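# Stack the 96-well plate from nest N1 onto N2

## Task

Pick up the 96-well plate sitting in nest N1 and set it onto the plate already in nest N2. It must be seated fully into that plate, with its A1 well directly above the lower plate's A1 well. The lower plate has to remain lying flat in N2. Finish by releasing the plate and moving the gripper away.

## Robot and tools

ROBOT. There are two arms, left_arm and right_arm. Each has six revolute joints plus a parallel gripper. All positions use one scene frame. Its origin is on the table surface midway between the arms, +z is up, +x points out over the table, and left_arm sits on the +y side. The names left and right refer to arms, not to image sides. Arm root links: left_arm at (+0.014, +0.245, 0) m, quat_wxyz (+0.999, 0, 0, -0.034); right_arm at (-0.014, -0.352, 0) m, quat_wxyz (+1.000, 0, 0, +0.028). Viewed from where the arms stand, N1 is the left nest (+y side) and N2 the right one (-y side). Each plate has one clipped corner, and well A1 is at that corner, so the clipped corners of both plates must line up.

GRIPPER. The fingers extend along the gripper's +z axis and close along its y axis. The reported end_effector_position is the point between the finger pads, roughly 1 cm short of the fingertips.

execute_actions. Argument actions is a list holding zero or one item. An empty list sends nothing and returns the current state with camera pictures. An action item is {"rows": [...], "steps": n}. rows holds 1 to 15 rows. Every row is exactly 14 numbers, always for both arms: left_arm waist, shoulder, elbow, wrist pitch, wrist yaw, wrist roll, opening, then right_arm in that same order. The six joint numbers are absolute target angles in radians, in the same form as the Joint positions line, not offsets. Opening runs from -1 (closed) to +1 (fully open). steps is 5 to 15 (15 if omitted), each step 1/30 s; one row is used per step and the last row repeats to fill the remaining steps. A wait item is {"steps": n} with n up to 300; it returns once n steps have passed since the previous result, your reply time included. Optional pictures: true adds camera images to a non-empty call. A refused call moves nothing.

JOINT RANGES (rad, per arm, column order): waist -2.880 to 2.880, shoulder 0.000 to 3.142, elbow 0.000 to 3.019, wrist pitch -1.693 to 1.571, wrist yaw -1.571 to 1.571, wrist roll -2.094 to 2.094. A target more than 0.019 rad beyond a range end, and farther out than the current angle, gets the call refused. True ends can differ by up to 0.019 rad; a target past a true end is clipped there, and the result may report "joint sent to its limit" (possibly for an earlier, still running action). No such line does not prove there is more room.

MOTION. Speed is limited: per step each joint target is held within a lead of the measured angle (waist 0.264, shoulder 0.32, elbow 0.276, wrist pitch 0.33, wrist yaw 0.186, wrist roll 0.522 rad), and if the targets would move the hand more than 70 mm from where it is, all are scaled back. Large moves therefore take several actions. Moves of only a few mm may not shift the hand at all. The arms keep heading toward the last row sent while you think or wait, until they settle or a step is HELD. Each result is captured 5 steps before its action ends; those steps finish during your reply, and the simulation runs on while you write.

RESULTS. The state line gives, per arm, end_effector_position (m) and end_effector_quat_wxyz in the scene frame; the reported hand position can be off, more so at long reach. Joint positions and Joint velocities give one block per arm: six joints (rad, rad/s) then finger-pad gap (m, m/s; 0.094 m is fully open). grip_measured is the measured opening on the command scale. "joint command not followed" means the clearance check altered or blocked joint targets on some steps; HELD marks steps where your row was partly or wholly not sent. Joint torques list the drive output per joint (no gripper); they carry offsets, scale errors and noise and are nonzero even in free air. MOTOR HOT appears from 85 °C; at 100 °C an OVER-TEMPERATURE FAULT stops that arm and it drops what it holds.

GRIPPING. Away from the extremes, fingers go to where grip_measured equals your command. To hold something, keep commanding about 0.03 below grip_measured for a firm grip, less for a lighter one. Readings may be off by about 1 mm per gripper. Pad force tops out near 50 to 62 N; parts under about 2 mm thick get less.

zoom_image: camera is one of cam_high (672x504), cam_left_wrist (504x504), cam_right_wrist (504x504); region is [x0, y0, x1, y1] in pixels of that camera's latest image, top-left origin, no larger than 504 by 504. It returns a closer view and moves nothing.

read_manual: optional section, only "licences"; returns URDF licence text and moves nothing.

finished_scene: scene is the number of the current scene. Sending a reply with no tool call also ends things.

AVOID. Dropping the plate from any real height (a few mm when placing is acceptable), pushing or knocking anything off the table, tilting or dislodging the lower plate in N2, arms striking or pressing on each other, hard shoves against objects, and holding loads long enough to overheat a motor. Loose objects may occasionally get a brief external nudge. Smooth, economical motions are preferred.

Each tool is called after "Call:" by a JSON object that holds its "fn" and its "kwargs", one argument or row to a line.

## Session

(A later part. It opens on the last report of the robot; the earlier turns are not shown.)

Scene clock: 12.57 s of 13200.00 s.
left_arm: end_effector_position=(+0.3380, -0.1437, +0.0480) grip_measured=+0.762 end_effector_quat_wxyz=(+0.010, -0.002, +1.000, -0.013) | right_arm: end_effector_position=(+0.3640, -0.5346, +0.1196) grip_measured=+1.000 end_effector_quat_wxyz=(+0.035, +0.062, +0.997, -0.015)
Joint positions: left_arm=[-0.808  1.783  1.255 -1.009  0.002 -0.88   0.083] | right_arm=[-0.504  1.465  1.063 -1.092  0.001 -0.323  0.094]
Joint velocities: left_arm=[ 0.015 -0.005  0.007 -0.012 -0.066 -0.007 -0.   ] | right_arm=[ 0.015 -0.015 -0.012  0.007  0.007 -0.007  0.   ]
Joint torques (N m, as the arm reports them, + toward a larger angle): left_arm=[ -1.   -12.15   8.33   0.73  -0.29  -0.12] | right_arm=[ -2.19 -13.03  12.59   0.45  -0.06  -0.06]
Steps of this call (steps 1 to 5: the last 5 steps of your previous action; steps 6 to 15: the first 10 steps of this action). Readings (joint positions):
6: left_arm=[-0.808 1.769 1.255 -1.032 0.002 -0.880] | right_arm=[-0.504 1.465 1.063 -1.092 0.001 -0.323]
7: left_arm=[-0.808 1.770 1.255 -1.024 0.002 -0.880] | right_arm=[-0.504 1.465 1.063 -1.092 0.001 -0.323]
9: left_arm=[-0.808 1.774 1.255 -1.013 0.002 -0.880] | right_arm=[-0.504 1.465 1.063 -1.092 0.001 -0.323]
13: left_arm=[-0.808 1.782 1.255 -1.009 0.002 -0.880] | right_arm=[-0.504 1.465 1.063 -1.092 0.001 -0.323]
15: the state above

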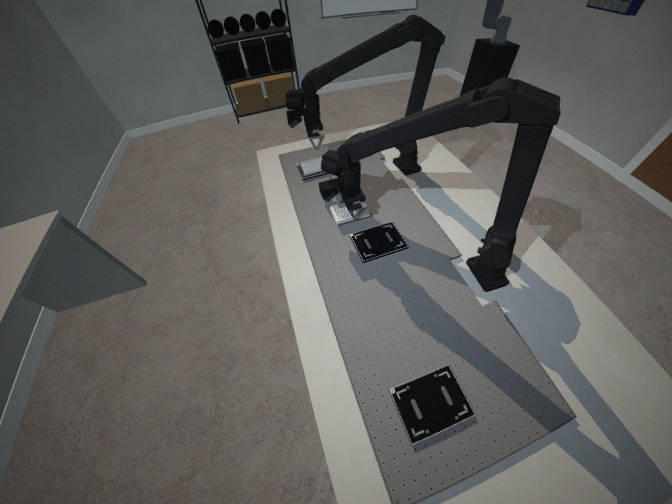

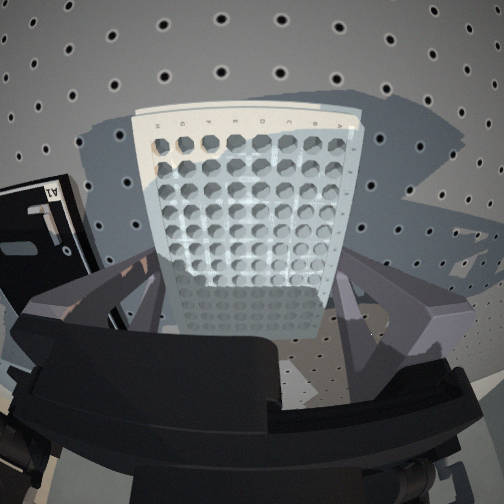

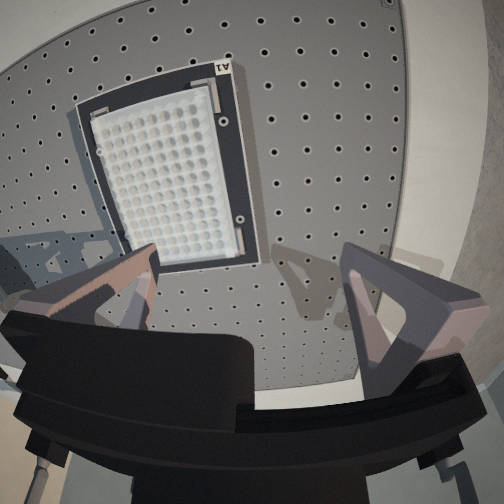

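Call:
{"fn": "execute_actions", "kwargs": {
  "actions": [
    {"rows":[[-0.812,1.82,1.275,-0.99,0,-0.895,0.7,-0.5,1.45,1.1,-1.1,0,0.5,1]],"steps":12}
  ]
}}

Call:
{"fn": "execute_actions", "kwargs": {
  "actions": [
    {"rows":[[-0.812,1.838,1.275,-0.99,0,-0.895,0.7,-0.5,1.45,1.1,-1.1,0,0.5,1]]}
  ]
}}

Scene clock: 12.97 s of 13200.00 s.
left_arm: end_effector_position=(+0.3372, -0.1427, +0.0395) grip_measured=+0.762 end_effector_quat_wxyz=(+0.004, -0.002, +1.000, -0.007) | right_arm: end_effector_position=(+0.3640, -0.5344, +0.1196) grip_measured=+1.000 end_effector_quat_wxyz=(+0.038, +0.351, +0.936, -0.004)
Joint positions: left_arm=[-0.808  1.801  1.255 -1.008  0.002 -0.88   0.083] | right_arm=[-0.503  1.465  1.063 -1.092  0.001  0.27   0.094]
Joint velocities: left_arm=[-0.005  0.063 -0.012 -0.002  0.066 -0.095  0.001] | right_arm=[-0.005 -0.005 -0.022 -0.007  0.022  1.458  0.   ]
Joint torques (N m, as the arm reports them, + toward a larger angle): left_arm=[ -1.01 -12.41   8.23   0.67  -0.29  -0.11] | right_arm=[ -2.15 -13.03  12.64   0.38   0.02   0.08]
Steps of this call (steps 1 to 5: the last 5 steps of your previous action; steps 6 to 12: the first 7 steps of this action). Readings (joint positions):
6: left_arm=[-0.808 1.785 1.255 -1.009 0.002 -0.880] | right_arm=[-0.503 1.465 1.063 -1.092 0.001 -0.239]
7: left_arm=[-0.808 1.786 1.255 -1.009 0.002 -0.880] | right_arm=[-0.503 1.465 1.063 -1.092 0.001 -0.139]
9: left_arm=[-0.808 1.792 1.255 -1.008 0.002 -0.880] | right_arm=[-0.503 1.465 1.063 -1.092 0.001 0.060]
12: the state above

Scene clock: 13.47 s of 13200.00 s.
left_arm: end_effector_position=(+0.3366, -0.1420, +0.0349) grip_measured=+0.762 end_effector_quat_wxyz=(+0.001, -0.002, +1.000, -0.003) | right_arm: end_effector_position=(+0.3640, -0.5344, +0.1196) grip_measured=+1.000 end_effector_quat_wxyz=(+0.038, +0.447, +0.894, +0.000)
Joint positions: left_arm=[-0.808  1.81   1.255 -1.008  0.002 -0.88   0.083] | right_arm=[-0.503  1.465  1.063 -1.092  0.001  0.481  0.094]
Joint velocities: left_arm=[-0.015 -0.005  0.002 -0.012 -0.022 -0.022  0.001] | right_arm=[-0.005  0.005 -0.002  0.002 -0.007  0.051  0.   ]
Joint torques (N m, as the arm reports them, + toward a larger angle): left_arm=[ -1.14 -11.67   8.23   0.65  -0.29  -0.12] | right_arm=[ -1.89 -12.7   12.52   0.39   0.02   0.12]
Steps of this call (steps 1 to 5: the last 5 steps of your previous action; steps 6 to 15: the first 10 steps of this action). Readings (joint positions):
6: left_arm=[-0.808 1.806 1.255 -1.008 0.002 -0.880] | right_arm=[-0.503 1.465 1.063 -1.092 0.001 0.432]
7: left_arm=[-0.808 1.807 1.255 -1.008 0.002 -0.880] | right_arm=[-0.503 1.465 1.063 -1.092 0.001 0.443]
9: left_arm=[-0.808 1.810 1.255 -1.008 0.002 -0.880] | right_arm=[-0.503 1.465 1.063 -1.092 0.001 0.460]
13: left_arm=[-0.808 1.810 1.255 -1.008 0.002 -0.880] | right_arm=[-0.503 1.465 1.063 -1.092 0.001 0.477]
15: the state above

Call:
{"fn": "execute_actions", "kwargs": {
  "actions": [
    {"rows":[[-0.812,1.82,1.275,-0.99,0,-0.895,1,-0.5,1.45,1.1,-1.1,0,0.5,1]],"steps":7}
  ]
}}

Call:
{"fn": "execute_actions", "kwargs": {
  "actions": [
    {"rows":[[-0.812,1.68,1.275,-1.03,0,-0.895,1,-0.5,1.45,1.1,-1.1,0,0.5,1]],"steps":10}
  ]
}}

Call:
{"fn": "execute_actions", "kwargs": {
  "actions": [
    {"rows":[[0.2,1.4,1.2,-1.2,0,0,1,-0.3,1.45,1.06,-1.1,0,0.5,1]]}
  ]
}}

Call:
{"fn": "execute_actions", "kwargs": {
  "actions": [
    {"rows":[[0.2,1.4,1.2,-1.2,0,0,1,0.49,1.45,1.0,-1,0,0.55,1]]}
  ]
}}

Call:
{"fn": "execute_actions", "kwargs": {
  "actions": [
    {"rows":[[0.2,1.4,1.2,-1.2,0,0,1,0.49,1.54,0.97,-0.95,0,0.55,1]]}
  ]
}}

Call:
{"fn": "execute_actions", "kwargs": {
  "actions": [
    {"steps":12}
  ],
  "pictures": true
}}

Scene clock: 13.80 s of 13200.00 s.
left_arm: end_effector_position=(+0.3367, -0.1422, +0.0349) grip_measured=+0.989 end_effector_quat_wxyz=(+0.002, -0.002, +1.000, -0.004) | right_arm: end_effector_position=(+0.3640, -0.5344, +0.1196) grip_measured=+1.000 end_effector_quat_wxyz=(+0.038, +0.450, +0.892, +0.000)
Joint positions: left_arm=[-0.808  1.81   1.255 -1.008  0.002 -0.88   0.093] | right_arm=[-0.503  1.465  1.063 -1.092  0.001  0.488  0.094]
Joint velocities: left_arm=[-0.015  0.005  0.002 -0.002  0.007 -0.007  0.045] | right_arm=[-0.005 -0.005 -0.012 -0.007  0.051  0.007  0.   ]
Joint torques (N m, as the arm reports them, + toward a larger angle): left_arm=[ -1.08 -12.65   8.18   0.6   -0.29  -0.12] | right_arm=[ -2.39 -13.14  12.57   0.33   0.01   0.14]
Steps of this call (steps 1 to 5: the last 5 steps of your previous action; steps 6 to 8: the robot went on to your last target; steps 9 to 10: the first 2 steps of this action). Readings (joint positions):
9: left_arm=[-0.808 1.810 1.255 -1.008 0.002 -0.880] | right_arm=[-0.503 1.465 1.063 -1.092 0.001 0.488]
10: the state above

Scene clock: 14.13 s of 13200.00 s.
left_arm: end_effector_position=(+0.3387, -0.1445, +0.0746) grip_measured=+1.000 end_effector_quat_wxyz=(+0.025, -0.003, +0.999, -0.032) | right_arm: end_effector_position=(+0.3640, -0.5344, +0.1196) grip_measured=+1.000 end_effector_quat_wxyz=(+0.038, +0.451, +0.892, +0.000)
Joint positions: left_arm=[-0.808  1.725  1.25  -1.014  0.002 -0.88   0.094] | right_arm=[-0.503  1.465  1.063 -1.092  0.001  0.488  0.094]
Joint velocities: left_arm=[ 0.005 -0.757  0.007  0.012 -0.007  0.037  0.   ] | right_arm=[-0.015 -0.015 -0.012  0.012  0.022  0.037  0.   ]
Joint torques (N m, as the arm reports them, + toward a larger angle): left_arm=[ -1.13 -12.83   8.89  -0.54  -0.29  -0.1 ] | right_arm=[ -2.08 -13.35  12.51   0.34   0.02   0.11]
Steps of this call (steps 1 to 5: the last 5 steps of your previous action; steps 6 to 10: the first 5 steps of this action). Readings (joint positions):
6: left_arm=[-0.808 1.802 1.254 -1.007 0.002 -0.880] | right_arm=[-0.503 1.465 1.063 -1.092 0.001 0.488]
7: left_arm=[-0.808 1.790 1.251 -1.010 0.002 -0.880] | right_arm=[-0.503 1.465 1.063 -1.092 0.001 0.488]
9: left_arm=[-0.808 1.750 1.250 -1.014 0.002 -0.880] | right_arm=[-0.503 1.465 1.063 -1.092 0.001 0.488]
10: the state above

Scene clock: 14.63 s of 13200.00 s.
left_arm: end_effector_position=(+0.4086, +0.0056, +0.1854) grip_measured=+1.000 end_effector_quat_wxyz=(+0.087, +0.062, +0.993, -0.048) | right_arm: end_effector_position=(+0.3954, -0.4359, +0.1181) grip_measured=+1.000 end_effector_quat_wxyz=(+0.035, +0.339, +0.940, +0.007)
Joint positions: left_arm=[-0.476  1.443  1.21  -1.138  0.005 -0.418  0.094] | right_arm=[-0.257  1.465  1.059 -1.092 -0.003  0.491  0.094]
Joint velocities: left_arm=[ 1.529 -0.503 -0.017 -0.139  0.051  1.341  0.   ] | right_arm=[-0.122  0.005 -0.017  0.002 -0.007 -0.066  0.   ]
Joint torques (N m, as the arm reports them, + toward a larger angle): left_arm=[ 0.07 -9.    7.62 -0.49 -0.28  0.18] | right_arm=[ -5.01 -13.16   9.15   0.23   0.19   0.11]
Steps of this call (steps 1 to 5: the last 5 steps of your previous action; steps 6 to 15: the first 10 steps of this action). Readings (joint positions):
6: left_arm=[-0.801 1.635 1.254 -1.022 0.004 -0.846] | right_arm=[-0.492 1.465 1.062 -1.092 0.006 0.490]
7: left_arm=[-0.789 1.620 1.245 -1.039 0.005 -0.805] | right_arm=[-0.469 1.465 1.061 -1.092 0.007 0.490]
9: left_arm=[-0.739 1.576 1.225 -1.075 0.005 -0.720] | right_arm=[-0.389 1.465 1.060 -1.092 0.006 0.491]
13: left_arm=[-0.578 1.481 1.210 -1.125 0.005 -0.524] | right_arm=[-0.263 1.465 1.060 -1.092 -0.003 0.491]
15: the state above

Scene clock: 15.13 s of 13200.00 s.
left_arm: end_effector_position=(+0.4531, +0.3275, +0.2008) grip_measured=+1.000 end_effector_quat_wxyz=(+0.099, -0.118, +0.988, +0.009) | right_arm: end_effector_position=(+0.3901, -0.2620, +0.0998) grip_measured=+1.000 end_effector_quat_wxyz=(+0.045, +0.150, +0.988, +0.015)
Joint positions: left_arm=[ 0.252  1.396  1.203 -1.179 -0.005 -0.053  0.094] | right_arm=[ 0.167  1.464  1.003 -1.016  0.005  0.524  0.094]
Joint velocities: left_arm=[-0.005  0.005 -0.042 -0.061 -0.037  0.11   0.   ] | right_arm=[ 1.851 -0.015  0.002  0.09  -0.022  0.037  0.   ]
Joint torques (N m, as the arm reports them, + toward a larger angle): left_arm=[-4.75 -9.1   8.09 -0.32  0.07  0.26] | right_arm=[ -2.45 -12.71   8.69   0.82  -0.12   0.14]
Steps of this call (steps 1 to 5: the last 5 steps of your previous action; steps 6 to 15: the first 10 steps of this action). Readings (joint positions):
6: left_arm=[-0.133 1.396 1.210 -1.156 0.004 -0.209] | right_arm=[-0.287 1.465 1.051 -1.080 0.004 0.496]
7: left_arm=[-0.073 1.396 1.210 -1.157 0.004 -0.187] | right_arm=[-0.267 1.464 1.042 -1.063 0.006 0.502]
9: left_arm=[0.045 1.396 1.209 -1.159 0.004 -0.146] | right_arm=[-0.186 1.464 1.022 -1.040 0.006 0.511]
13: left_arm=[0.233 1.396 1.206 -1.175 -0.004 -0.072] | right_arm=[0.042 1.464 1.004 -1.021 0.006 0.521]
15: the state above

Scene clock: 15.63 s of 13200.00 s.
left_arm: end_effector_position=(+0.4556, +0.3037, +0.1997) grip_measured=+1.000 end_effector_quat_wxyz=(+0.097, -0.074, +0.993, +0.007) | right_arm: end_effector_position=(+0.3314, -0.1430, +0.0557) grip_measured=+1.000 end_effector_quat_wxyz=(+0.012, -0.004, +1.000, +0.008)
Joint positions: left_arm=[ 0.199  1.396  1.201 -1.181 -0.002 -0.017  0.094] | right_arm=[ 0.489  1.54   0.959 -0.962 -0.002  0.537  0.094]
Joint velocities: left_arm=[-0.015  0.005 -0.002  0.007 -0.007 -0.007  0.   ] | right_arm=[-0.19  -0.005 -0.007 -0.012 -0.11  -0.066  0.   ]
Joint torques (N m, as the arm reports them, + toward a larger angle): left_arm=[-0.66 -9.21  8.06 -0.39 -0.01  0.24] | right_arm=[ -1.92 -11.59   9.07   0.94   0.09   0.09]
Steps of this call (steps 1 to 5: the last 5 steps of your previous action; steps 6 to 15: the first 10 steps of this action). Readings (joint positions):
6: left_arm=[0.204 1.396 1.201 -1.181 -0.003 -0.025] | right_arm=[0.514 1.467 0.999 -0.995 -0.004 0.531]
7: left_arm=[0.200 1.396 1.201 -1.181 -0.002 -0.023] | right_arm=[0.540 1.474 0.994 -0.979 -0.005 0.531]
9: left_arm=[0.199 1.396 1.201 -1.181 -0.002 -0.020] | right_arm=[0.551 1.497 0.981 -0.964 -0.005 0.532]
13: left_arm=[0.199 1.396 1.201 -1.181 -0.002 -0.017] | right_arm=[0.506 1.536 0.961 -0.962 -0.003 0.536]
15: the state above

Scene clock: 16.03 s of 13200.00 s.
left_arm: end_effector_position=(+0.4556, +0.3037, +0.1997) grip_measured=+1.000 end_effector_quat_wxyz=(+0.097, -0.073, +0.993, +0.007) | right_arm: end_effector_position=(+0.3330, -0.1444, +0.0557) grip_measured=+1.000 end_effector_quat_wxyz=(+0.013, -0.001, +1.000, +0.008)
Joint positions: left_arm=[ 0.199  1.396  1.201 -1.181 -0.002 -0.015  0.094] | right_arm=[ 0.484  1.54   0.959 -0.96  -0.002  0.538  0.094]
Joint velocities: left_arm=[-0.005 -0.005  0.007  0.007 -0.051  0.007  0.   ] | right_arm=[-0.005 -0.005 -0.022 -0.007 -0.051  0.022  0.   ]
Joint torques (N m, as the arm reports them, + toward a larger angle): left_arm=[-0.64 -9.05  8.02 -0.39 -0.01  0.21] | right_arm=[ -2.06 -12.     9.06   0.9    0.1    0.11]
Kept back: nothing.
Steps of this call (steps 1 to 5: the last 5 steps of your previous action; steps 6 to 12: the robot went on to your last target). Readings (joint positions):
1: left_arm=[0.199 1.396 1.201 -1.181 -0.002 -0.016] | right_arm=[0.485 1.540 0.959 -0.962 -0.002 0.538]
2: left_arm=[0.199 1.396 1.201 -1.181 -0.002 -0.016] | right_arm=[0.484 1.540 0.959 -0.960 -0.002 0.538]
4: left_arm=[0.199 1.396 1.201 -1.181 -0.002 -0.016] | right_arm=[0.484 1.540 0.959 -0.960 -0.002 0.538]
8: left_arm=[0.199 1.396 1.201 -1.181 -0.002 -0.015] | right_arm=[0.484 1.540 0.959 -0.960 -0.002 0.538]
12: the state above

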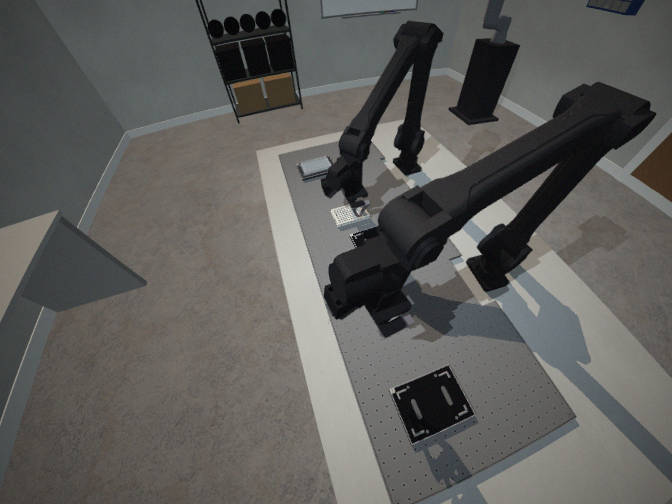

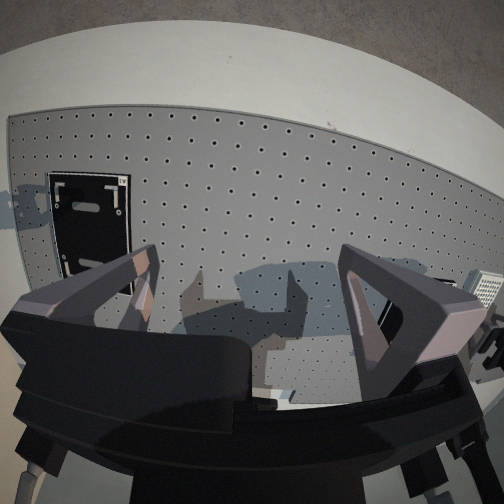

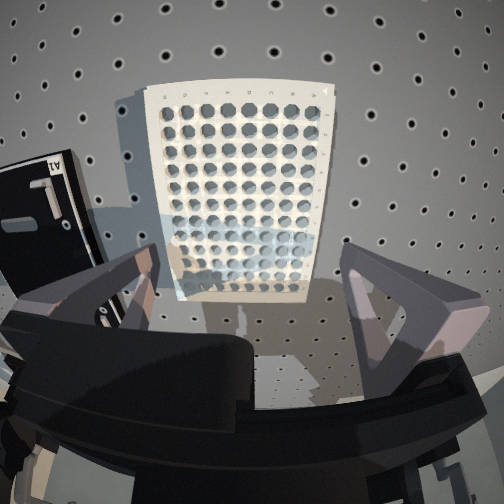

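Call:
{"fn": "execute_actions", "kwargs": {
  "actions": [
    {"rows":[[0.2,1.4,1.2,-1.2,0,0,1,0.49,1.585,1.016,-0.924,0,0.55,1]]}
  ]
}}

Call:
{"fn": "execute_actions", "kwargs": {
  "actions": [
    {"rows":[[0.2,1.4,1.2,-1.2,0,0,1,0.49,1.62,1.005,-0.924,0,0.55,1]]}
  ],
  "pictures": true
}}

Scene clock: 16.67 s of 13200.00 s.
left_arm: end_effector_position=(+0.4556, +0.3037, +0.1997) grip_measured=+1.000 end_effector_quat_wxyz=(+0.097, -0.073, +0.993, +0.007) | right_arm: end_effector_position=(+0.3441, -0.1378, +0.0506) grip_measured=+1.000 end_effector_quat_wxyz=(+0.019, -0.001, +1.000, +0.013)
Joint positions: left_arm=[ 0.199  1.396  1.201 -1.181 -0.002 -0.015  0.094] | right_arm=[ 0.484  1.57   0.978 -0.933 -0.002  0.539  0.094]
Joint velocities: left_arm=[-0.005 -0.005  0.007  0.007 -0.022  0.022  0.   ] | right_arm=[ 0.005  0.005 -0.017 -0.017 -0.037 -0.051  0.   ]
Joint torques (N m, as the arm reports them, + toward a larger angle): left_arm=[-0.7  -9.03  8.01 -0.38 -0.01  0.22] | right_arm=[ -1.7  -11.36  11.81   0.92   0.12   0.13]
Steps of this call (steps 1 to 9: the robot went on to your last target; steps 10 to 19: the first 10 steps of this action). Readings (joint positions):
10: left_arm=[0.199 1.396 1.201 -1.181 -0.002 -0.015] | right_arm=[0.484 1.542 0.960 -0.956 -0.002 0.539]
11: left_arm=[0.199 1.396 1.201 -1.181 -0.002 -0.015] | right_arm=[0.484 1.546 0.963 -0.949 -0.002 0.539]
13: left_arm=[0.199 1.396 1.201 -1.181 -0.002 -0.015] | right_arm=[0.484 1.559 0.973 -0.939 -0.002 0.539]
17: left_arm=[0.199 1.396 1.201 -1.181 -0.002 -0.015] | right_arm=[0.484 1.570 0.978 -0.933 -0.002 0.539]
19: the state above

Scene clock: 17.17 s of 13200.00 s.
left_arm: end_effector_position=(+0.4556, +0.3037, +0.1997) grip_measured=+1.000 end_effector_quat_wxyz=(+0.097, -0.073, +0.993, +0.007) | right_arm: end_effector_position=(+0.3415, -0.1393, +0.0354) grip_measured=+1.000 end_effector_quat_wxyz=(+0.003, -0.001, +1.000, +0.003)
Joint positions: left_arm=[ 0.199  1.396  1.201 -1.181 -0.002 -0.015  0.094] | right_arm=[ 0.484  1.609  0.978 -0.932 -0.002  0.539  0.094]
Joint velocities: left_arm=[-0.015 -0.015  0.002 -0.007 -0.022  0.022  0.   ] | right_arm=[ 0.015 -0.015  0.017 -0.017  0.022  0.037  0.   ]
Joint torques (N m, as the arm reports them, + toward a larger angle): left_arm=[-0.63 -9.02  8.03 -0.4  -0.02  0.22] | right_arm=[ -2.21 -11.73  10.37   0.85   0.09   0.11]
Steps of this call (steps 1 to 5: the last 5 steps of your previous action; steps 6 to 15: the first 10 steps of this action). Readings (joint positions):
6: left_arm=[0.199 1.396 1.201 -1.181 -0.002 -0.015] | right_arm=[0.484 1.572 0.978 -0.933 -0.002 0.539]
7: left_arm=[0.199 1.396 1.201 -1.181 -0.002 -0.015] | right_arm=[0.484 1.577 0.978 -0.932 -0.002 0.539]
9: left_arm=[0.199 1.396 1.201 -1.181 -0.002 -0.015] | right_arm=[0.484 1.589 0.978 -0.932 -0.002 0.539]
13: left_arm=[0.199 1.396 1.201 -1.181 -0.002 -0.015] | right_arm=[0.484 1.608 0.978 -0.932 -0.002 0.539]
15: the state above

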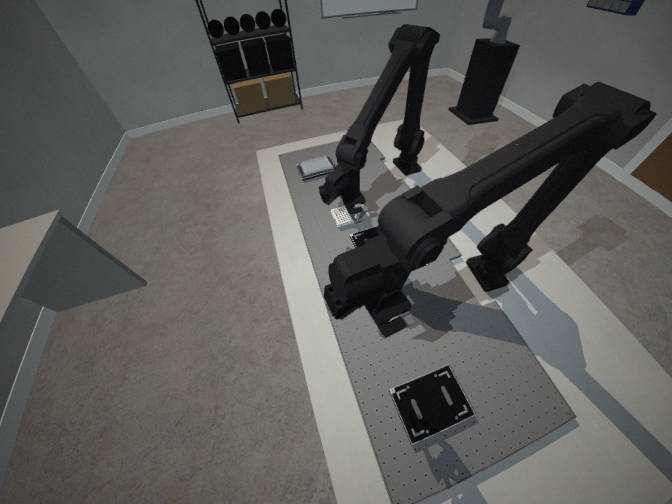

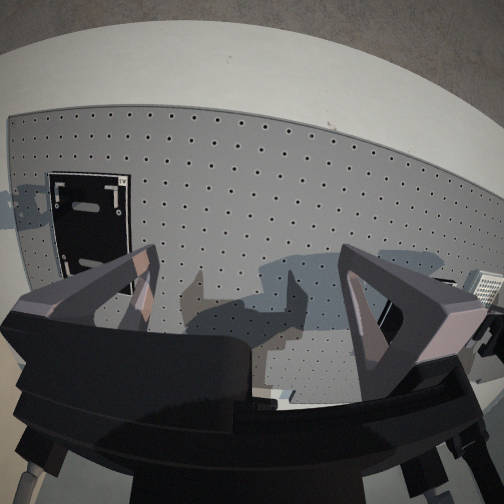

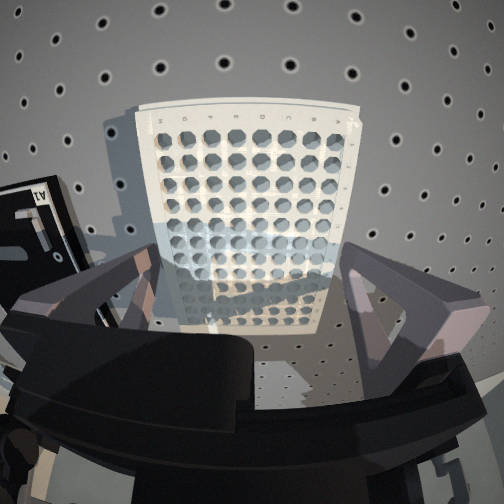

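Call:
{"fn": "execute_actions", "kwargs": {
  "actions": [
    {"rows":[[0.2,1.4,1.2,-1.2,0,0,1,0.49,1.634,1.005,-0.924,0,0.55,1]],"steps":12}
  ]
}}

Call:
{"fn": "execute_actions", "kwargs": {
  "actions": [
    {"rows":[[0.2,1.4,1.2,-1.2,0,0,1,0.49,1.625,1.005,-0.924,0,0.55,0.7]],"steps":12}
  ],
  "pictures": true
}}

Scene clock: 17.63 s of 13200.00 s.
left_arm: end_effector_position=(+0.4556, +0.3037, +0.1997) grip_measured=+1.000 end_effector_quat_wxyz=(+0.097, -0.073, +0.993, +0.007) | right_arm: end_effector_position=(+0.3410, -0.1396, +0.0333) grip_measured=+1.000 end_effector_quat_wxyz=(+0.001, -0.001, +1.000, +0.002)
Joint positions: left_arm=[ 0.199  1.396  1.201 -1.181 -0.002 -0.015  0.094] | right_arm=[ 0.484  1.614  0.978 -0.932 -0.002  0.539  0.094]
Joint velocities: left_arm=[-0.015 -0.024 -0.002  0.002 -0.037 -0.022  0.   ] | right_arm=[-0.005  0.024  0.012 -0.002  0.022  0.037  0.   ]
Joint torques (N m, as the arm reports them, + toward a larger angle): left_arm=[-0.61 -9.04  8.04 -0.39 -0.01  0.22] | right_arm=[ -2.   -10.91  10.27   0.78   0.15   0.14]
Steps of this call (steps 1 to 5: the last 5 steps of your previous action; steps 6 to 7: the robot went on to your last target; steps 8 to 14: the first 7 steps of this action). Readings (joint positions):
8: left_arm=[0.199 1.396 1.201 -1.181 -0.002 -0.015] | right_arm=[0.484 1.609 0.978 -0.932 -0.002 0.539]
9: left_arm=[0.199 1.396 1.201 -1.181 -0.002 -0.015] | right_arm=[0.484 1.609 0.978 -0.932 -0.002 0.539]
11: left_arm=[0.199 1.396 1.201 -1.181 -0.002 -0.015] | right_arm=[0.484 1.611 0.978 -0.932 -0.002 0.539]
14: the state above

Scene clock: 18.03 s of 13200.00 s.
left_arm: end_effector_position=(+0.4556, +0.3037, +0.1997) grip_measured=+1.000 end_effector_quat_wxyz=(+0.097, -0.073, +0.993, +0.007) | right_arm: end_effector_position=(+0.3410, -0.1397, +0.0330) grip_measured=+0.745 end_effector_quat_wxyz=(+0.001, -0.001, +1.000, +0.001)
Joint positions: left_arm=[ 0.199  1.396  1.201 -1.181 -0.002 -0.015  0.094] | right_arm=[ 0.484  1.615  0.978 -0.932 -0.001  0.539  0.082]
Joint velocities: left_arm=[-0.005 -0.005 -0.007  0.002 -0.066 -0.022  0.   ] | right_arm=[-0.015 -0.005 -0.007  0.012 -0.022 -0.037 -0.001]
Joint torques (N m, as the arm reports them, + toward a larger angle): left_arm=[-0.67 -9.03  8.04 -0.39 -0.02  0.22] | right_arm=[ -1.75 -11.81  10.21   0.87   0.13   0.11]
Steps of this call (steps 1 to 5: the last 5 steps of your previous action; steps 6 to 12: the first 7 steps of this action). Readings (joint positions):
6: left_arm=[0.199 1.396 1.201 -1.181 -0.002 -0.015] | right_arm=[0.484 1.615 0.978 -0.932 -0.002 0.539]
7: left_arm=[0.199 1.396 1.201 -1.181 -0.002 -0.015] | right_arm=[0.484 1.615 0.978 -0.932 -0.001 0.539]
9: left_arm=[0.199 1.396 1.201 -1.181 -0.002 -0.015] | right_arm=[0.484 1.615 0.978 -0.932 -0.001 0.539]
12: the state above

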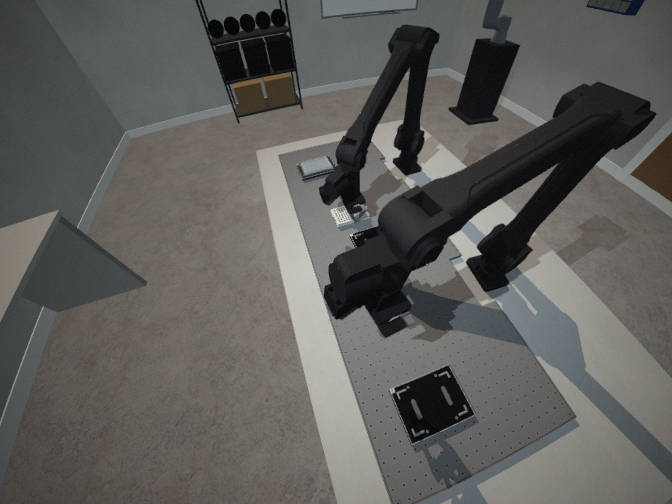

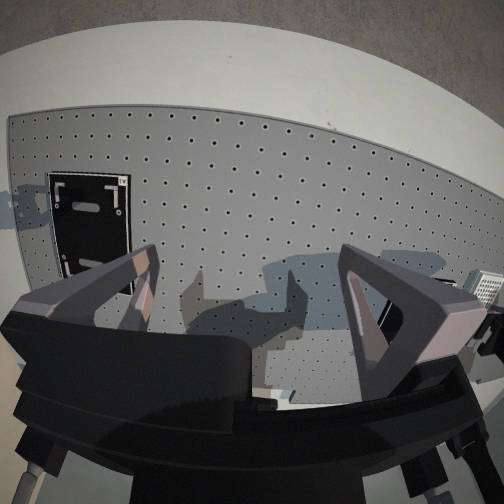

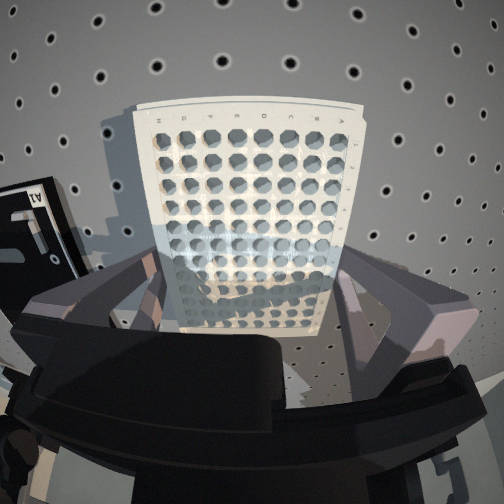

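Call:
{"fn": "execute_actions", "kwargs": {
  "actions": [
    {"rows":[[0.2,1.4,1.2,-1.2,0,0,1,0.49,1.46,1.04,-1.02,0,0.55,0.7]],"steps":12}
  ]
}}

Call:
{"fn": "execute_actions", "kwargs": {
  "actions": [
    {"rows":[[0.2,1.4,1.2,-1.2,0,0,1,-0.373,1.46,1.04,-1.02,0,-0.337,0.7]]}
  ]
}}

Call:
{"fn": "execute_actions", "kwargs": {
  "actions": [
    {"steps":22}
  ]
}}

Call:
{"fn": "execute_actions", "kwargs": {
  "actions": [
    {"rows":[[0.2,1.4,1.2,-1.2,0,0,1,-0.373,1.545,1.025,-1.0,0,-0.337,0.7]]}
  ],
  "pictures": true
}}

Scene clock: 18.47 s of 13200.00 s.
left_arm: end_effector_position=(+0.4556, +0.3037, +0.1997) grip_measured=+1.000 end_effector_quat_wxyz=(+0.097, -0.073, +0.993, +0.007) | right_arm: end_effector_position=(+0.3383, -0.1413, +0.0891) grip_measured=+0.745 end_effector_quat_wxyz=(+0.030, -0.001, +0.999, +0.019)
Joint positions: left_arm=[ 0.199  1.396  1.201 -1.181 -0.002 -0.015  0.094] | right_arm=[ 0.484  1.483  0.994 -1.011 -0.001  0.539  0.082]
Joint velocities: left_arm=[-0.005 -0.005 -0.012  0.002  0.022 -0.066  0.   ] | right_arm=[ 0.005 -0.503  0.188 -0.022 -0.022 -0.022 -0.001]
Joint torques (N m, as the arm reports them, + toward a larger angle): left_arm=[-0.66 -9.06  8.02 -0.4  -0.02  0.22] | right_arm=[ -1.84 -10.62  11.95   0.29   0.09   0.12]
Steps of this call (steps 1 to 5: the last 5 steps of your previous action; step 6: the robot went on to your last target; steps 7 to 13: the first 7 steps of this action). Readings (joint positions):
7: left_arm=[0.199 1.396 1.201 -1.181 -0.002 -0.015] | right_arm=[0.484 1.608 0.980 -0.945 -0.001 0.539]
8: left_arm=[0.199 1.396 1.201 -1.181 -0.002 -0.015] | right_arm=[0.484 1.595 0.980 -0.967 -0.001 0.539]
10: left_arm=[0.199 1.396 1.201 -1.181 -0.002 -0.015] | right_arm=[0.484 1.551 0.981 -0.997 -0.001 0.539]
13: the state above

Scene clock: 18.97 s of 13200.00 s.
left_arm: end_effector_position=(+0.4556, +0.3037, +0.1997) grip_measured=+1.000 end_effector_quat_wxyz=(+0.097, -0.073, +0.993, +0.007) | right_arm: end_effector_position=(+0.4041, -0.3208, +0.1077) grip_measured=+0.745 end_effector_quat_wxyz=(+0.059, -0.054, +0.997, +0.004)
Joint positions: left_arm=[ 0.199  1.396  1.201 -1.181 -0.002 -0.015  0.094] | right_arm=[ 0.018  1.453  1.013 -1.013 -0.006 -0.034  0.082]
Joint velocities: left_arm=[-0.005  0.015  0.007  0.002  0.007 -0.022  0.   ] | right_arm=[-1.802 -0.005 -0.002 -0.007 -0.051 -1.106 -0.001]
Joint torques (N m, as the arm reports them, + toward a larger angle): left_arm=[-0.66 -9.05  8.03 -0.39 -0.02  0.21] | right_arm=[ -2.08 -10.82  10.5    0.51   0.14  -0.06]
Steps of this call (steps 1 to 5: the last 5 steps of your previous action; steps 6 to 15: the first 10 steps of this action). Readings (joint positions):
6: left_arm=[0.199 1.396 1.201 -1.181 -0.002 -0.015] | right_arm=[0.472 1.453 1.013 -1.012 -0.006 0.485]
7: left_arm=[0.199 1.396 1.201 -1.181 -0.002 -0.015] | right_arm=[0.448 1.453 1.013 -1.013 -0.009 0.421]
9: left_arm=[0.199 1.396 1.201 -1.181 -0.002 -0.015] | right_arm=[0.365 1.453 1.013 -1.013 -0.009 0.295]
13: left_arm=[0.199 1.396 1.201 -1.181 -0.002 -0.015] | right_arm=[0.140 1.453 1.013 -1.013 -0.007 0.055]
15: the state above

Scene clock: 19.70 s of 13200.00 s.
left_arm: end_effector_position=(+0.4556, +0.3037, +0.1997) grip_measured=+1.000 end_effector_quat_wxyz=(+0.097, -0.073, +0.993, +0.007) | right_arm: end_effector_position=(+0.3850, -0.4813, +0.1077) grip_measured=+0.745 end_effector_quat_wxyz=(+0.056, -0.006, +0.998, -0.019)
Joint positions: left_arm=[ 0.199  1.396  1.201 -1.181 -0.002 -0.015  0.094] | right_arm=[-0.367  1.453  1.013 -1.013  0.001 -0.323  0.082]
Joint velocities: left_arm=[ 0.005  0.005  0.012 -0.002 -0.066  0.022  0.   ] | right_arm=[-0.015 -0.005  0.002  0.007  0.007 -0.007 -0.001]
Joint torques (N m, as the arm reports them, + toward a larger angle): left_arm=[-0.63 -9.    8.03 -0.37 -0.02  0.22] | right_arm=[ -2.92 -11.02  11.51   0.34  -0.08  -0.06]
Kept back: nothing.
Steps of this call (steps 1 to 5: the last 5 steps of your previous action; steps 6 to 22: the robot went on to your last target). Readings (joint positions):
1: left_arm=[0.199 1.396 1.201 -1.181 -0.002 -0.015] | right_arm=[-0.044 1.453 1.013 -1.013 -0.005 -0.070]
2: left_arm=[0.199 1.396 1.201 -1.181 -0.002 -0.015] | right_arm=[-0.107 1.453 1.013 -1.013 -0.005 -0.101]
4: left_arm=[0.199 1.396 1.201 -1.181 -0.002 -0.015] | right_arm=[-0.233 1.453 1.013 -1.013 -0.004 -0.159]
8: left_arm=[0.199 1.396 1.201 -1.181 -0.002 -0.015] | right_arm=[-0.419 1.453 1.013 -1.013 0.006 -0.255]
22: the state above

Scene clock: 20.03 s of 13200.00 s.
left_arm: end_effector_position=(+0.4556, +0.3037, +0.1997) grip_measured=+1.000 end_effector_quat_wxyz=(+0.097, -0.073, +0.993, +0.007) | right_arm: end_effector_position=(+0.3821, -0.4803, +0.0699) grip_measured=+0.745 end_effector_quat_wxyz=(+0.012, -0.007, +1.000, -0.005)
Joint positions: left_arm=[ 0.199  1.396  1.201 -1.181 -0.002 -0.015  0.094] | right_arm=[-0.367  1.549  1.013 -1.009  0.001 -0.325  0.082]
Joint velocities: left_arm=[-0.005  0.005  0.012 -0.017 -0.066 -0.066  0.   ] | right_arm=[-0.024 -0.015  0.012  0.002 -0.037 -0.037 -0.   ]
Joint torques (N m, as the arm reports them, + toward a larger angle): left_arm=[-0.61 -9.04  8.03 -0.37 -0.02  0.21] | right_arm=[ -2.71 -13.03   9.47   0.93  -0.1   -0.08]
Steps of this call (steps 1 to 10: the first 10 steps of this action). Readings (joint positions):
1: left_arm=[0.199 1.396 1.201 -1.181 -0.002 -0.015] | right_arm=[-0.367 1.459 1.013 -1.013 0.001 -0.324]
2: left_arm=[0.199 1.396 1.201 -1.181 -0.002 -0.015] | right_arm=[-0.367 1.468 1.014 -1.010 0.001 -0.324]
4: left_arm=[0.199 1.396 1.201 -1.181 -0.002 -0.015] | right_arm=[-0.367 1.499 1.014 -1.009 0.001 -0.324]
8: left_arm=[0.199 1.396 1.201 -1.181 -0.002 -0.015] | right_arm=[-0.367 1.546 1.014 -1.009 0.001 -0.325]
10: the state above

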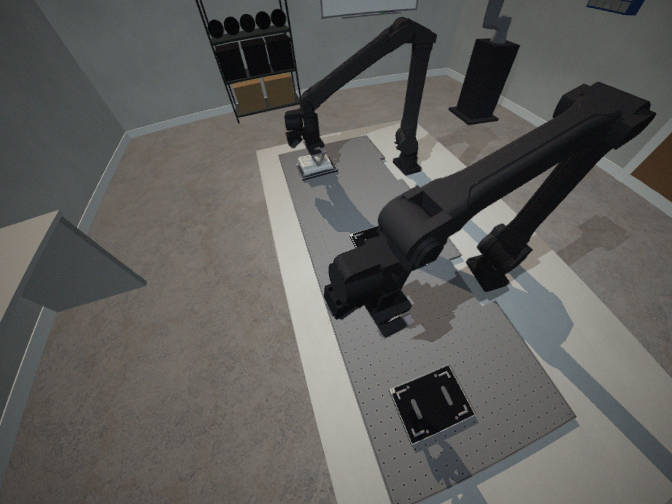

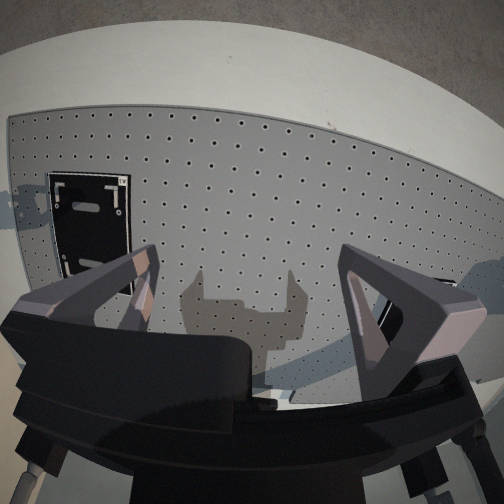

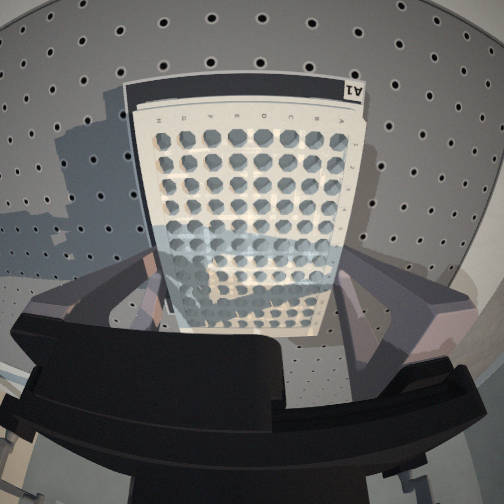

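Call:
{"fn": "execute_actions", "kwargs": {
  "actions": [
    {"rows":[[0.2,1.4,1.2,-1.2,0,0,1,-0.373,1.56,0.998,-1.0,0,-0.345,0.7]]}
  ],
  "pictures": true
}}

Call:
{"fn": "zoom_image", "kwargs": {
  "camera": "cam_right_wrist",
  "region": [100,40,400,340]
}}

Scene clock: 20.57 s of 13200.00 s.
left_arm: end_effector_position=(+0.4556, +0.3037, +0.1997) grip_measured=+1.000 end_effector_quat_wxyz=(+0.097, -0.073, +0.993, +0.007) | right_arm: end_effector_position=(+0.3730, -0.4774, +0.0624) grip_measured=+0.745 end_effector_quat_wxyz=(+0.003, -0.011, +1.000, -0.002)
Joint positions: left_arm=[ 0.199  1.396  1.201 -1.181 -0.002 -0.015  0.094] | right_arm=[-0.367  1.549  0.991 -1.007  0.001 -0.333  0.082]
Joint velocities: left_arm=[-0.005 -0.005 -0.007  0.002  0.051 -0.022  0.   ] | right_arm=[-0.005 -0.005  0.002  0.007 -0.066 -0.037  0.   ]
Joint torques (N m, as the arm reports them, + toward a larger angle): left_arm=[-0.59 -9.09  8.03 -0.38 -0.02  0.21] | right_arm=[ -2.74 -11.1    8.96   0.84  -0.09  -0.07]
Steps of this call (steps 1 to 5: the last 5 steps of your previous action; step 6: the robot went on to your last target; steps 7 to 16: the first 10 steps of this action). Readings (joint positions):
7: left_arm=[0.199 1.396 1.201 -1.181 -0.002 -0.015] | right_arm=[-0.367 1.549 1.011 -1.007 0.001 -0.327]
8: left_arm=[0.199 1.396 1.201 -1.181 -0.002 -0.015] | right_arm=[-0.367 1.549 1.007 -1.007 0.001 -0.328]
10: left_arm=[0.199 1.396 1.201 -1.181 -0.002 -0.015] | right_arm=[-0.367 1.549 0.997 -1.007 0.001 -0.330]
14: left_arm=[0.199 1.396 1.201 -1.181 -0.002 -0.015] | right_arm=[-0.367 1.549 0.991 -1.007 0.001 -0.332]
16: the state above

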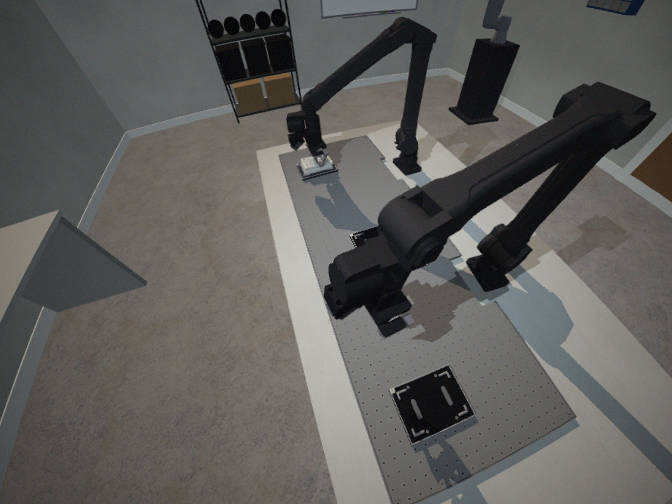

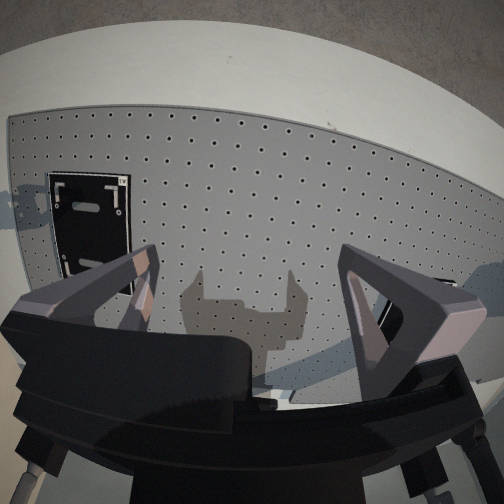

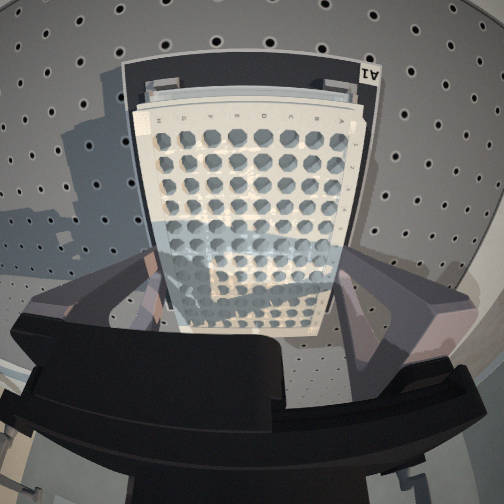

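Region (100, 40, 400, 340) of cam_right_wrist's 504x504 image, scaled by 1.680, with more detail than that image has.

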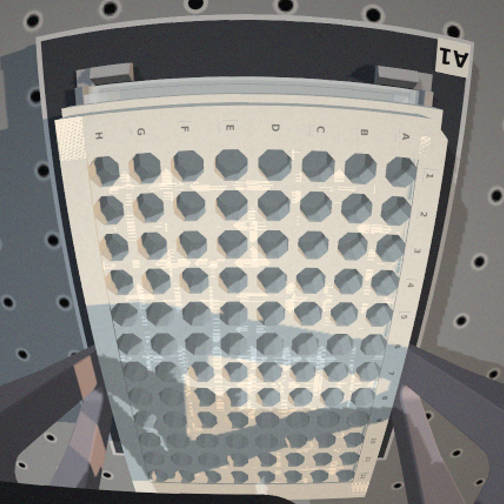

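Call:
{"fn": "execute_actions", "kwargs": {
  "actions": [
    {"rows":[[0.2,1.4,1.2,-1.2,0,0,1,-0.373,1.575,1.005,-0.982,0,-0.335,0.7]]}
  ],
  "pictures": true
}}

Call:
{"fn": "zoom_image", "kwargs": {
  "camera": "cam_right_wrist",
  "region": [100,40,400,340]
}}

Scene clock: 21.13 s of 13200.00 s.
left_arm: end_effector_position=(+0.4556, +0.3037, +0.1997) grip_measured=+1.000 end_effector_quat_wxyz=(+0.097, -0.073, +0.993, +0.007) | right_arm: end_effector_position=(+0.3759, -0.4783, +0.0591) grip_measured=+0.745 end_effector_quat_wxyz=(+0.005, -0.012, +1.000, -0.002)
Joint positions: left_arm=[ 0.199  1.396  1.201 -1.181 -0.002 -0.015  0.094] | right_arm=[-0.367  1.558  0.991 -0.992  0.001 -0.334  0.082]
Joint velocities: left_arm=[-0.005  0.005 -0.017  0.002 -0.051 -0.051  0.   ] | right_arm=[-0.005 -0.015 -0.012 -0.007  0.022 -0.066 -0.001]
Joint torques (N m, as the arm reports them, + toward a larger angle): left_arm=[-0.56 -9.05  8.03 -0.38 -0.02  0.21] | right_arm=[ -2.6  -11.12   9.55   0.99  -0.11   0.04]
Steps of this call (steps 1 to 5: the last 5 steps of your previous action; steps 6 to 7: the robot went on to your last target; steps 8 to 17: the first 10 steps of this action). Readings (joint positions):
8: left_arm=[0.199 1.396 1.201 -1.181 -0.002 -0.015] | right_arm=[-0.367 1.549 0.991 -1.004 0.001 -0.334]
9: left_arm=[0.199 1.396 1.201 -1.181 -0.002 -0.015] | right_arm=[-0.367 1.551 0.991 -1.000 0.001 -0.334]
11: left_arm=[0.199 1.396 1.201 -1.181 -0.002 -0.015] | right_arm=[-0.367 1.554 0.991 -0.994 0.001 -0.334]
15: left_arm=[0.199 1.396 1.201 -1.181 -0.002 -0.015] | right_arm=[-0.367 1.558 0.991 -0.992 0.001 -0.334]
17: the state above

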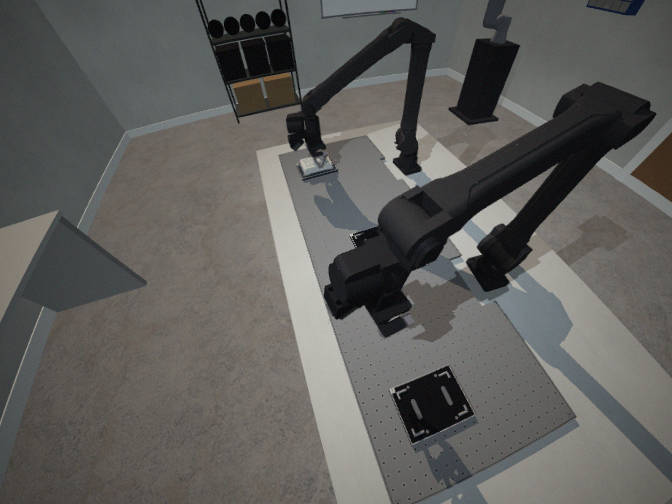

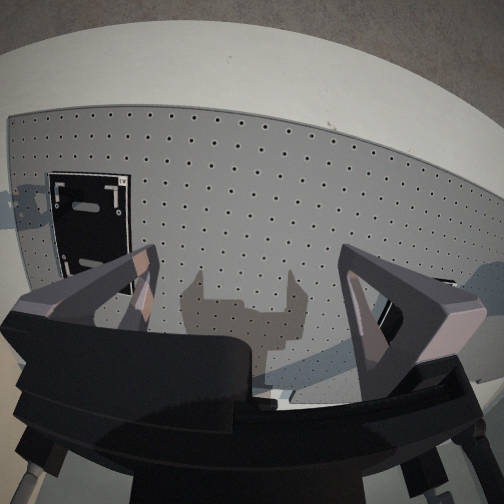

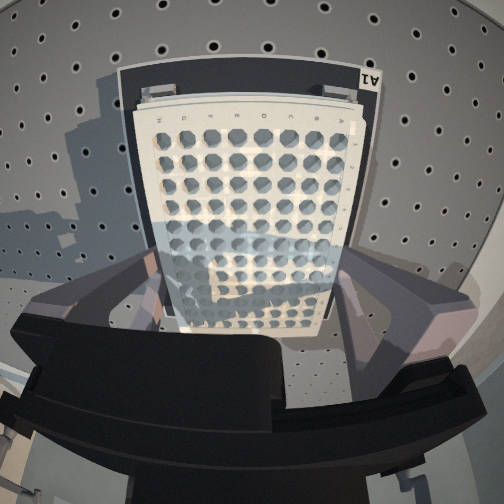

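Region (100, 40, 400, 340) of cam_right_wrist's 504x504 image, scaled by 1.680, with more detail than that image has.

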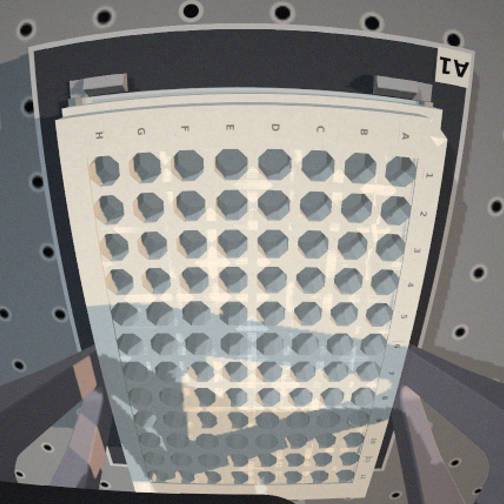

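Call:
{"fn": "execute_actions", "kwargs": {
  "actions": [
    {"rows":[[0.2,1.4,1.2,-1.2,0,0,1,-0.357,1.59,1.005,-0.978,0,-0.322,0.7]]}
  ],
  "pictures": true
}}

Call:
{"fn": "zoom_image", "kwargs": {
  "camera": "cam_right_wrist",
  "region": [100,40,400,340]
}}

Scene clock: 21.63 s of 13200.00 s.
left_arm: end_effector_position=(+0.4556, +0.3037, +0.1997) grip_measured=+1.000 end_effector_quat_wxyz=(+0.097, -0.073, +0.993, +0.007) | right_arm: end_effector_position=(+0.3760, -0.4782, +0.0579) grip_measured=+0.745 end_effector_quat_wxyz=(+0.004, -0.012, +1.000, -0.002)
Joint positions: left_arm=[ 0.199  1.396  1.201 -1.181 -0.002 -0.015  0.094] | right_arm=[-0.366  1.561  0.991 -0.991  0.001 -0.334  0.082]
Joint velocities: left_arm=[-0.015 -0.005 -0.007 -0.002 -0.037 -0.007  0.   ] | right_arm=[ 0.015 -0.015 -0.012 -0.002  0.022  0.037 -0.   ]
Joint torques (N m, as the arm reports them, + toward a larger angle): left_arm=[-0.66 -9.04  8.03 -0.37 -0.02  0.22] | right_arm=[-1.47 -9.63  9.56  1.03 -0.1   0.11]
Steps of this call (steps 1 to 5: the last 5 steps of your previous action; steps 6 to 15: the first 10 steps of this action). Readings (joint positions):
6: left_arm=[0.199 1.396 1.201 -1.181 -0.002 -0.015] | right_arm=[-0.367 1.559 0.991 -0.992 0.001 -0.334]
7: left_arm=[0.199 1.396 1.201 -1.181 -0.002 -0.015] | right_arm=[-0.366 1.561 0.991 -0.991 0.001 -0.334]
9: left_arm=[0.199 1.396 1.201 -1.181 -0.002 -0.015] | right_arm=[-0.366 1.561 0.991 -0.991 0.001 -0.334]
13: left_arm=[0.199 1.396 1.201 -1.181 -0.002 -0.015] | right_arm=[-0.366 1.561 0.991 -0.991 0.001 -0.334]
15: the state above

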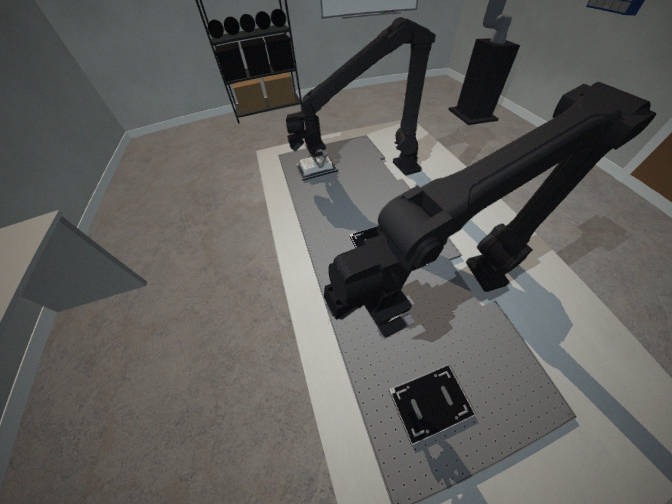

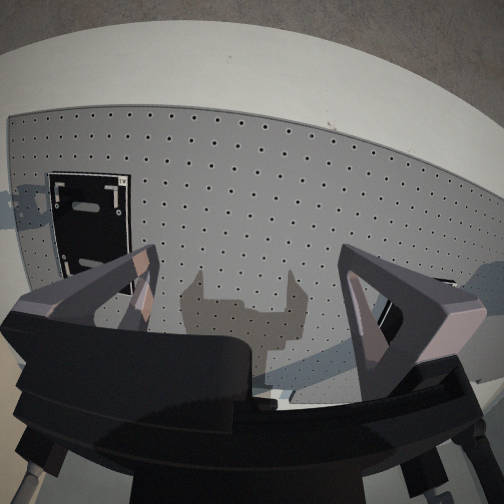

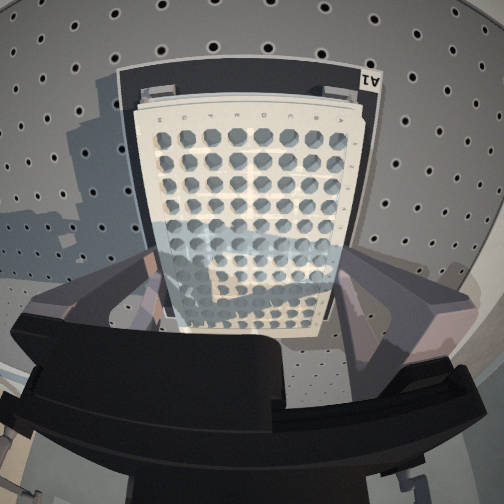

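Region (100, 40, 400, 340) of cam_right_wrist's 504x504 image, scaled by 1.680, with more detail than that image has.

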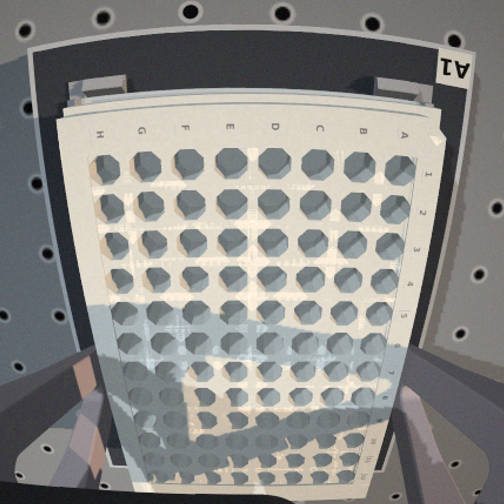

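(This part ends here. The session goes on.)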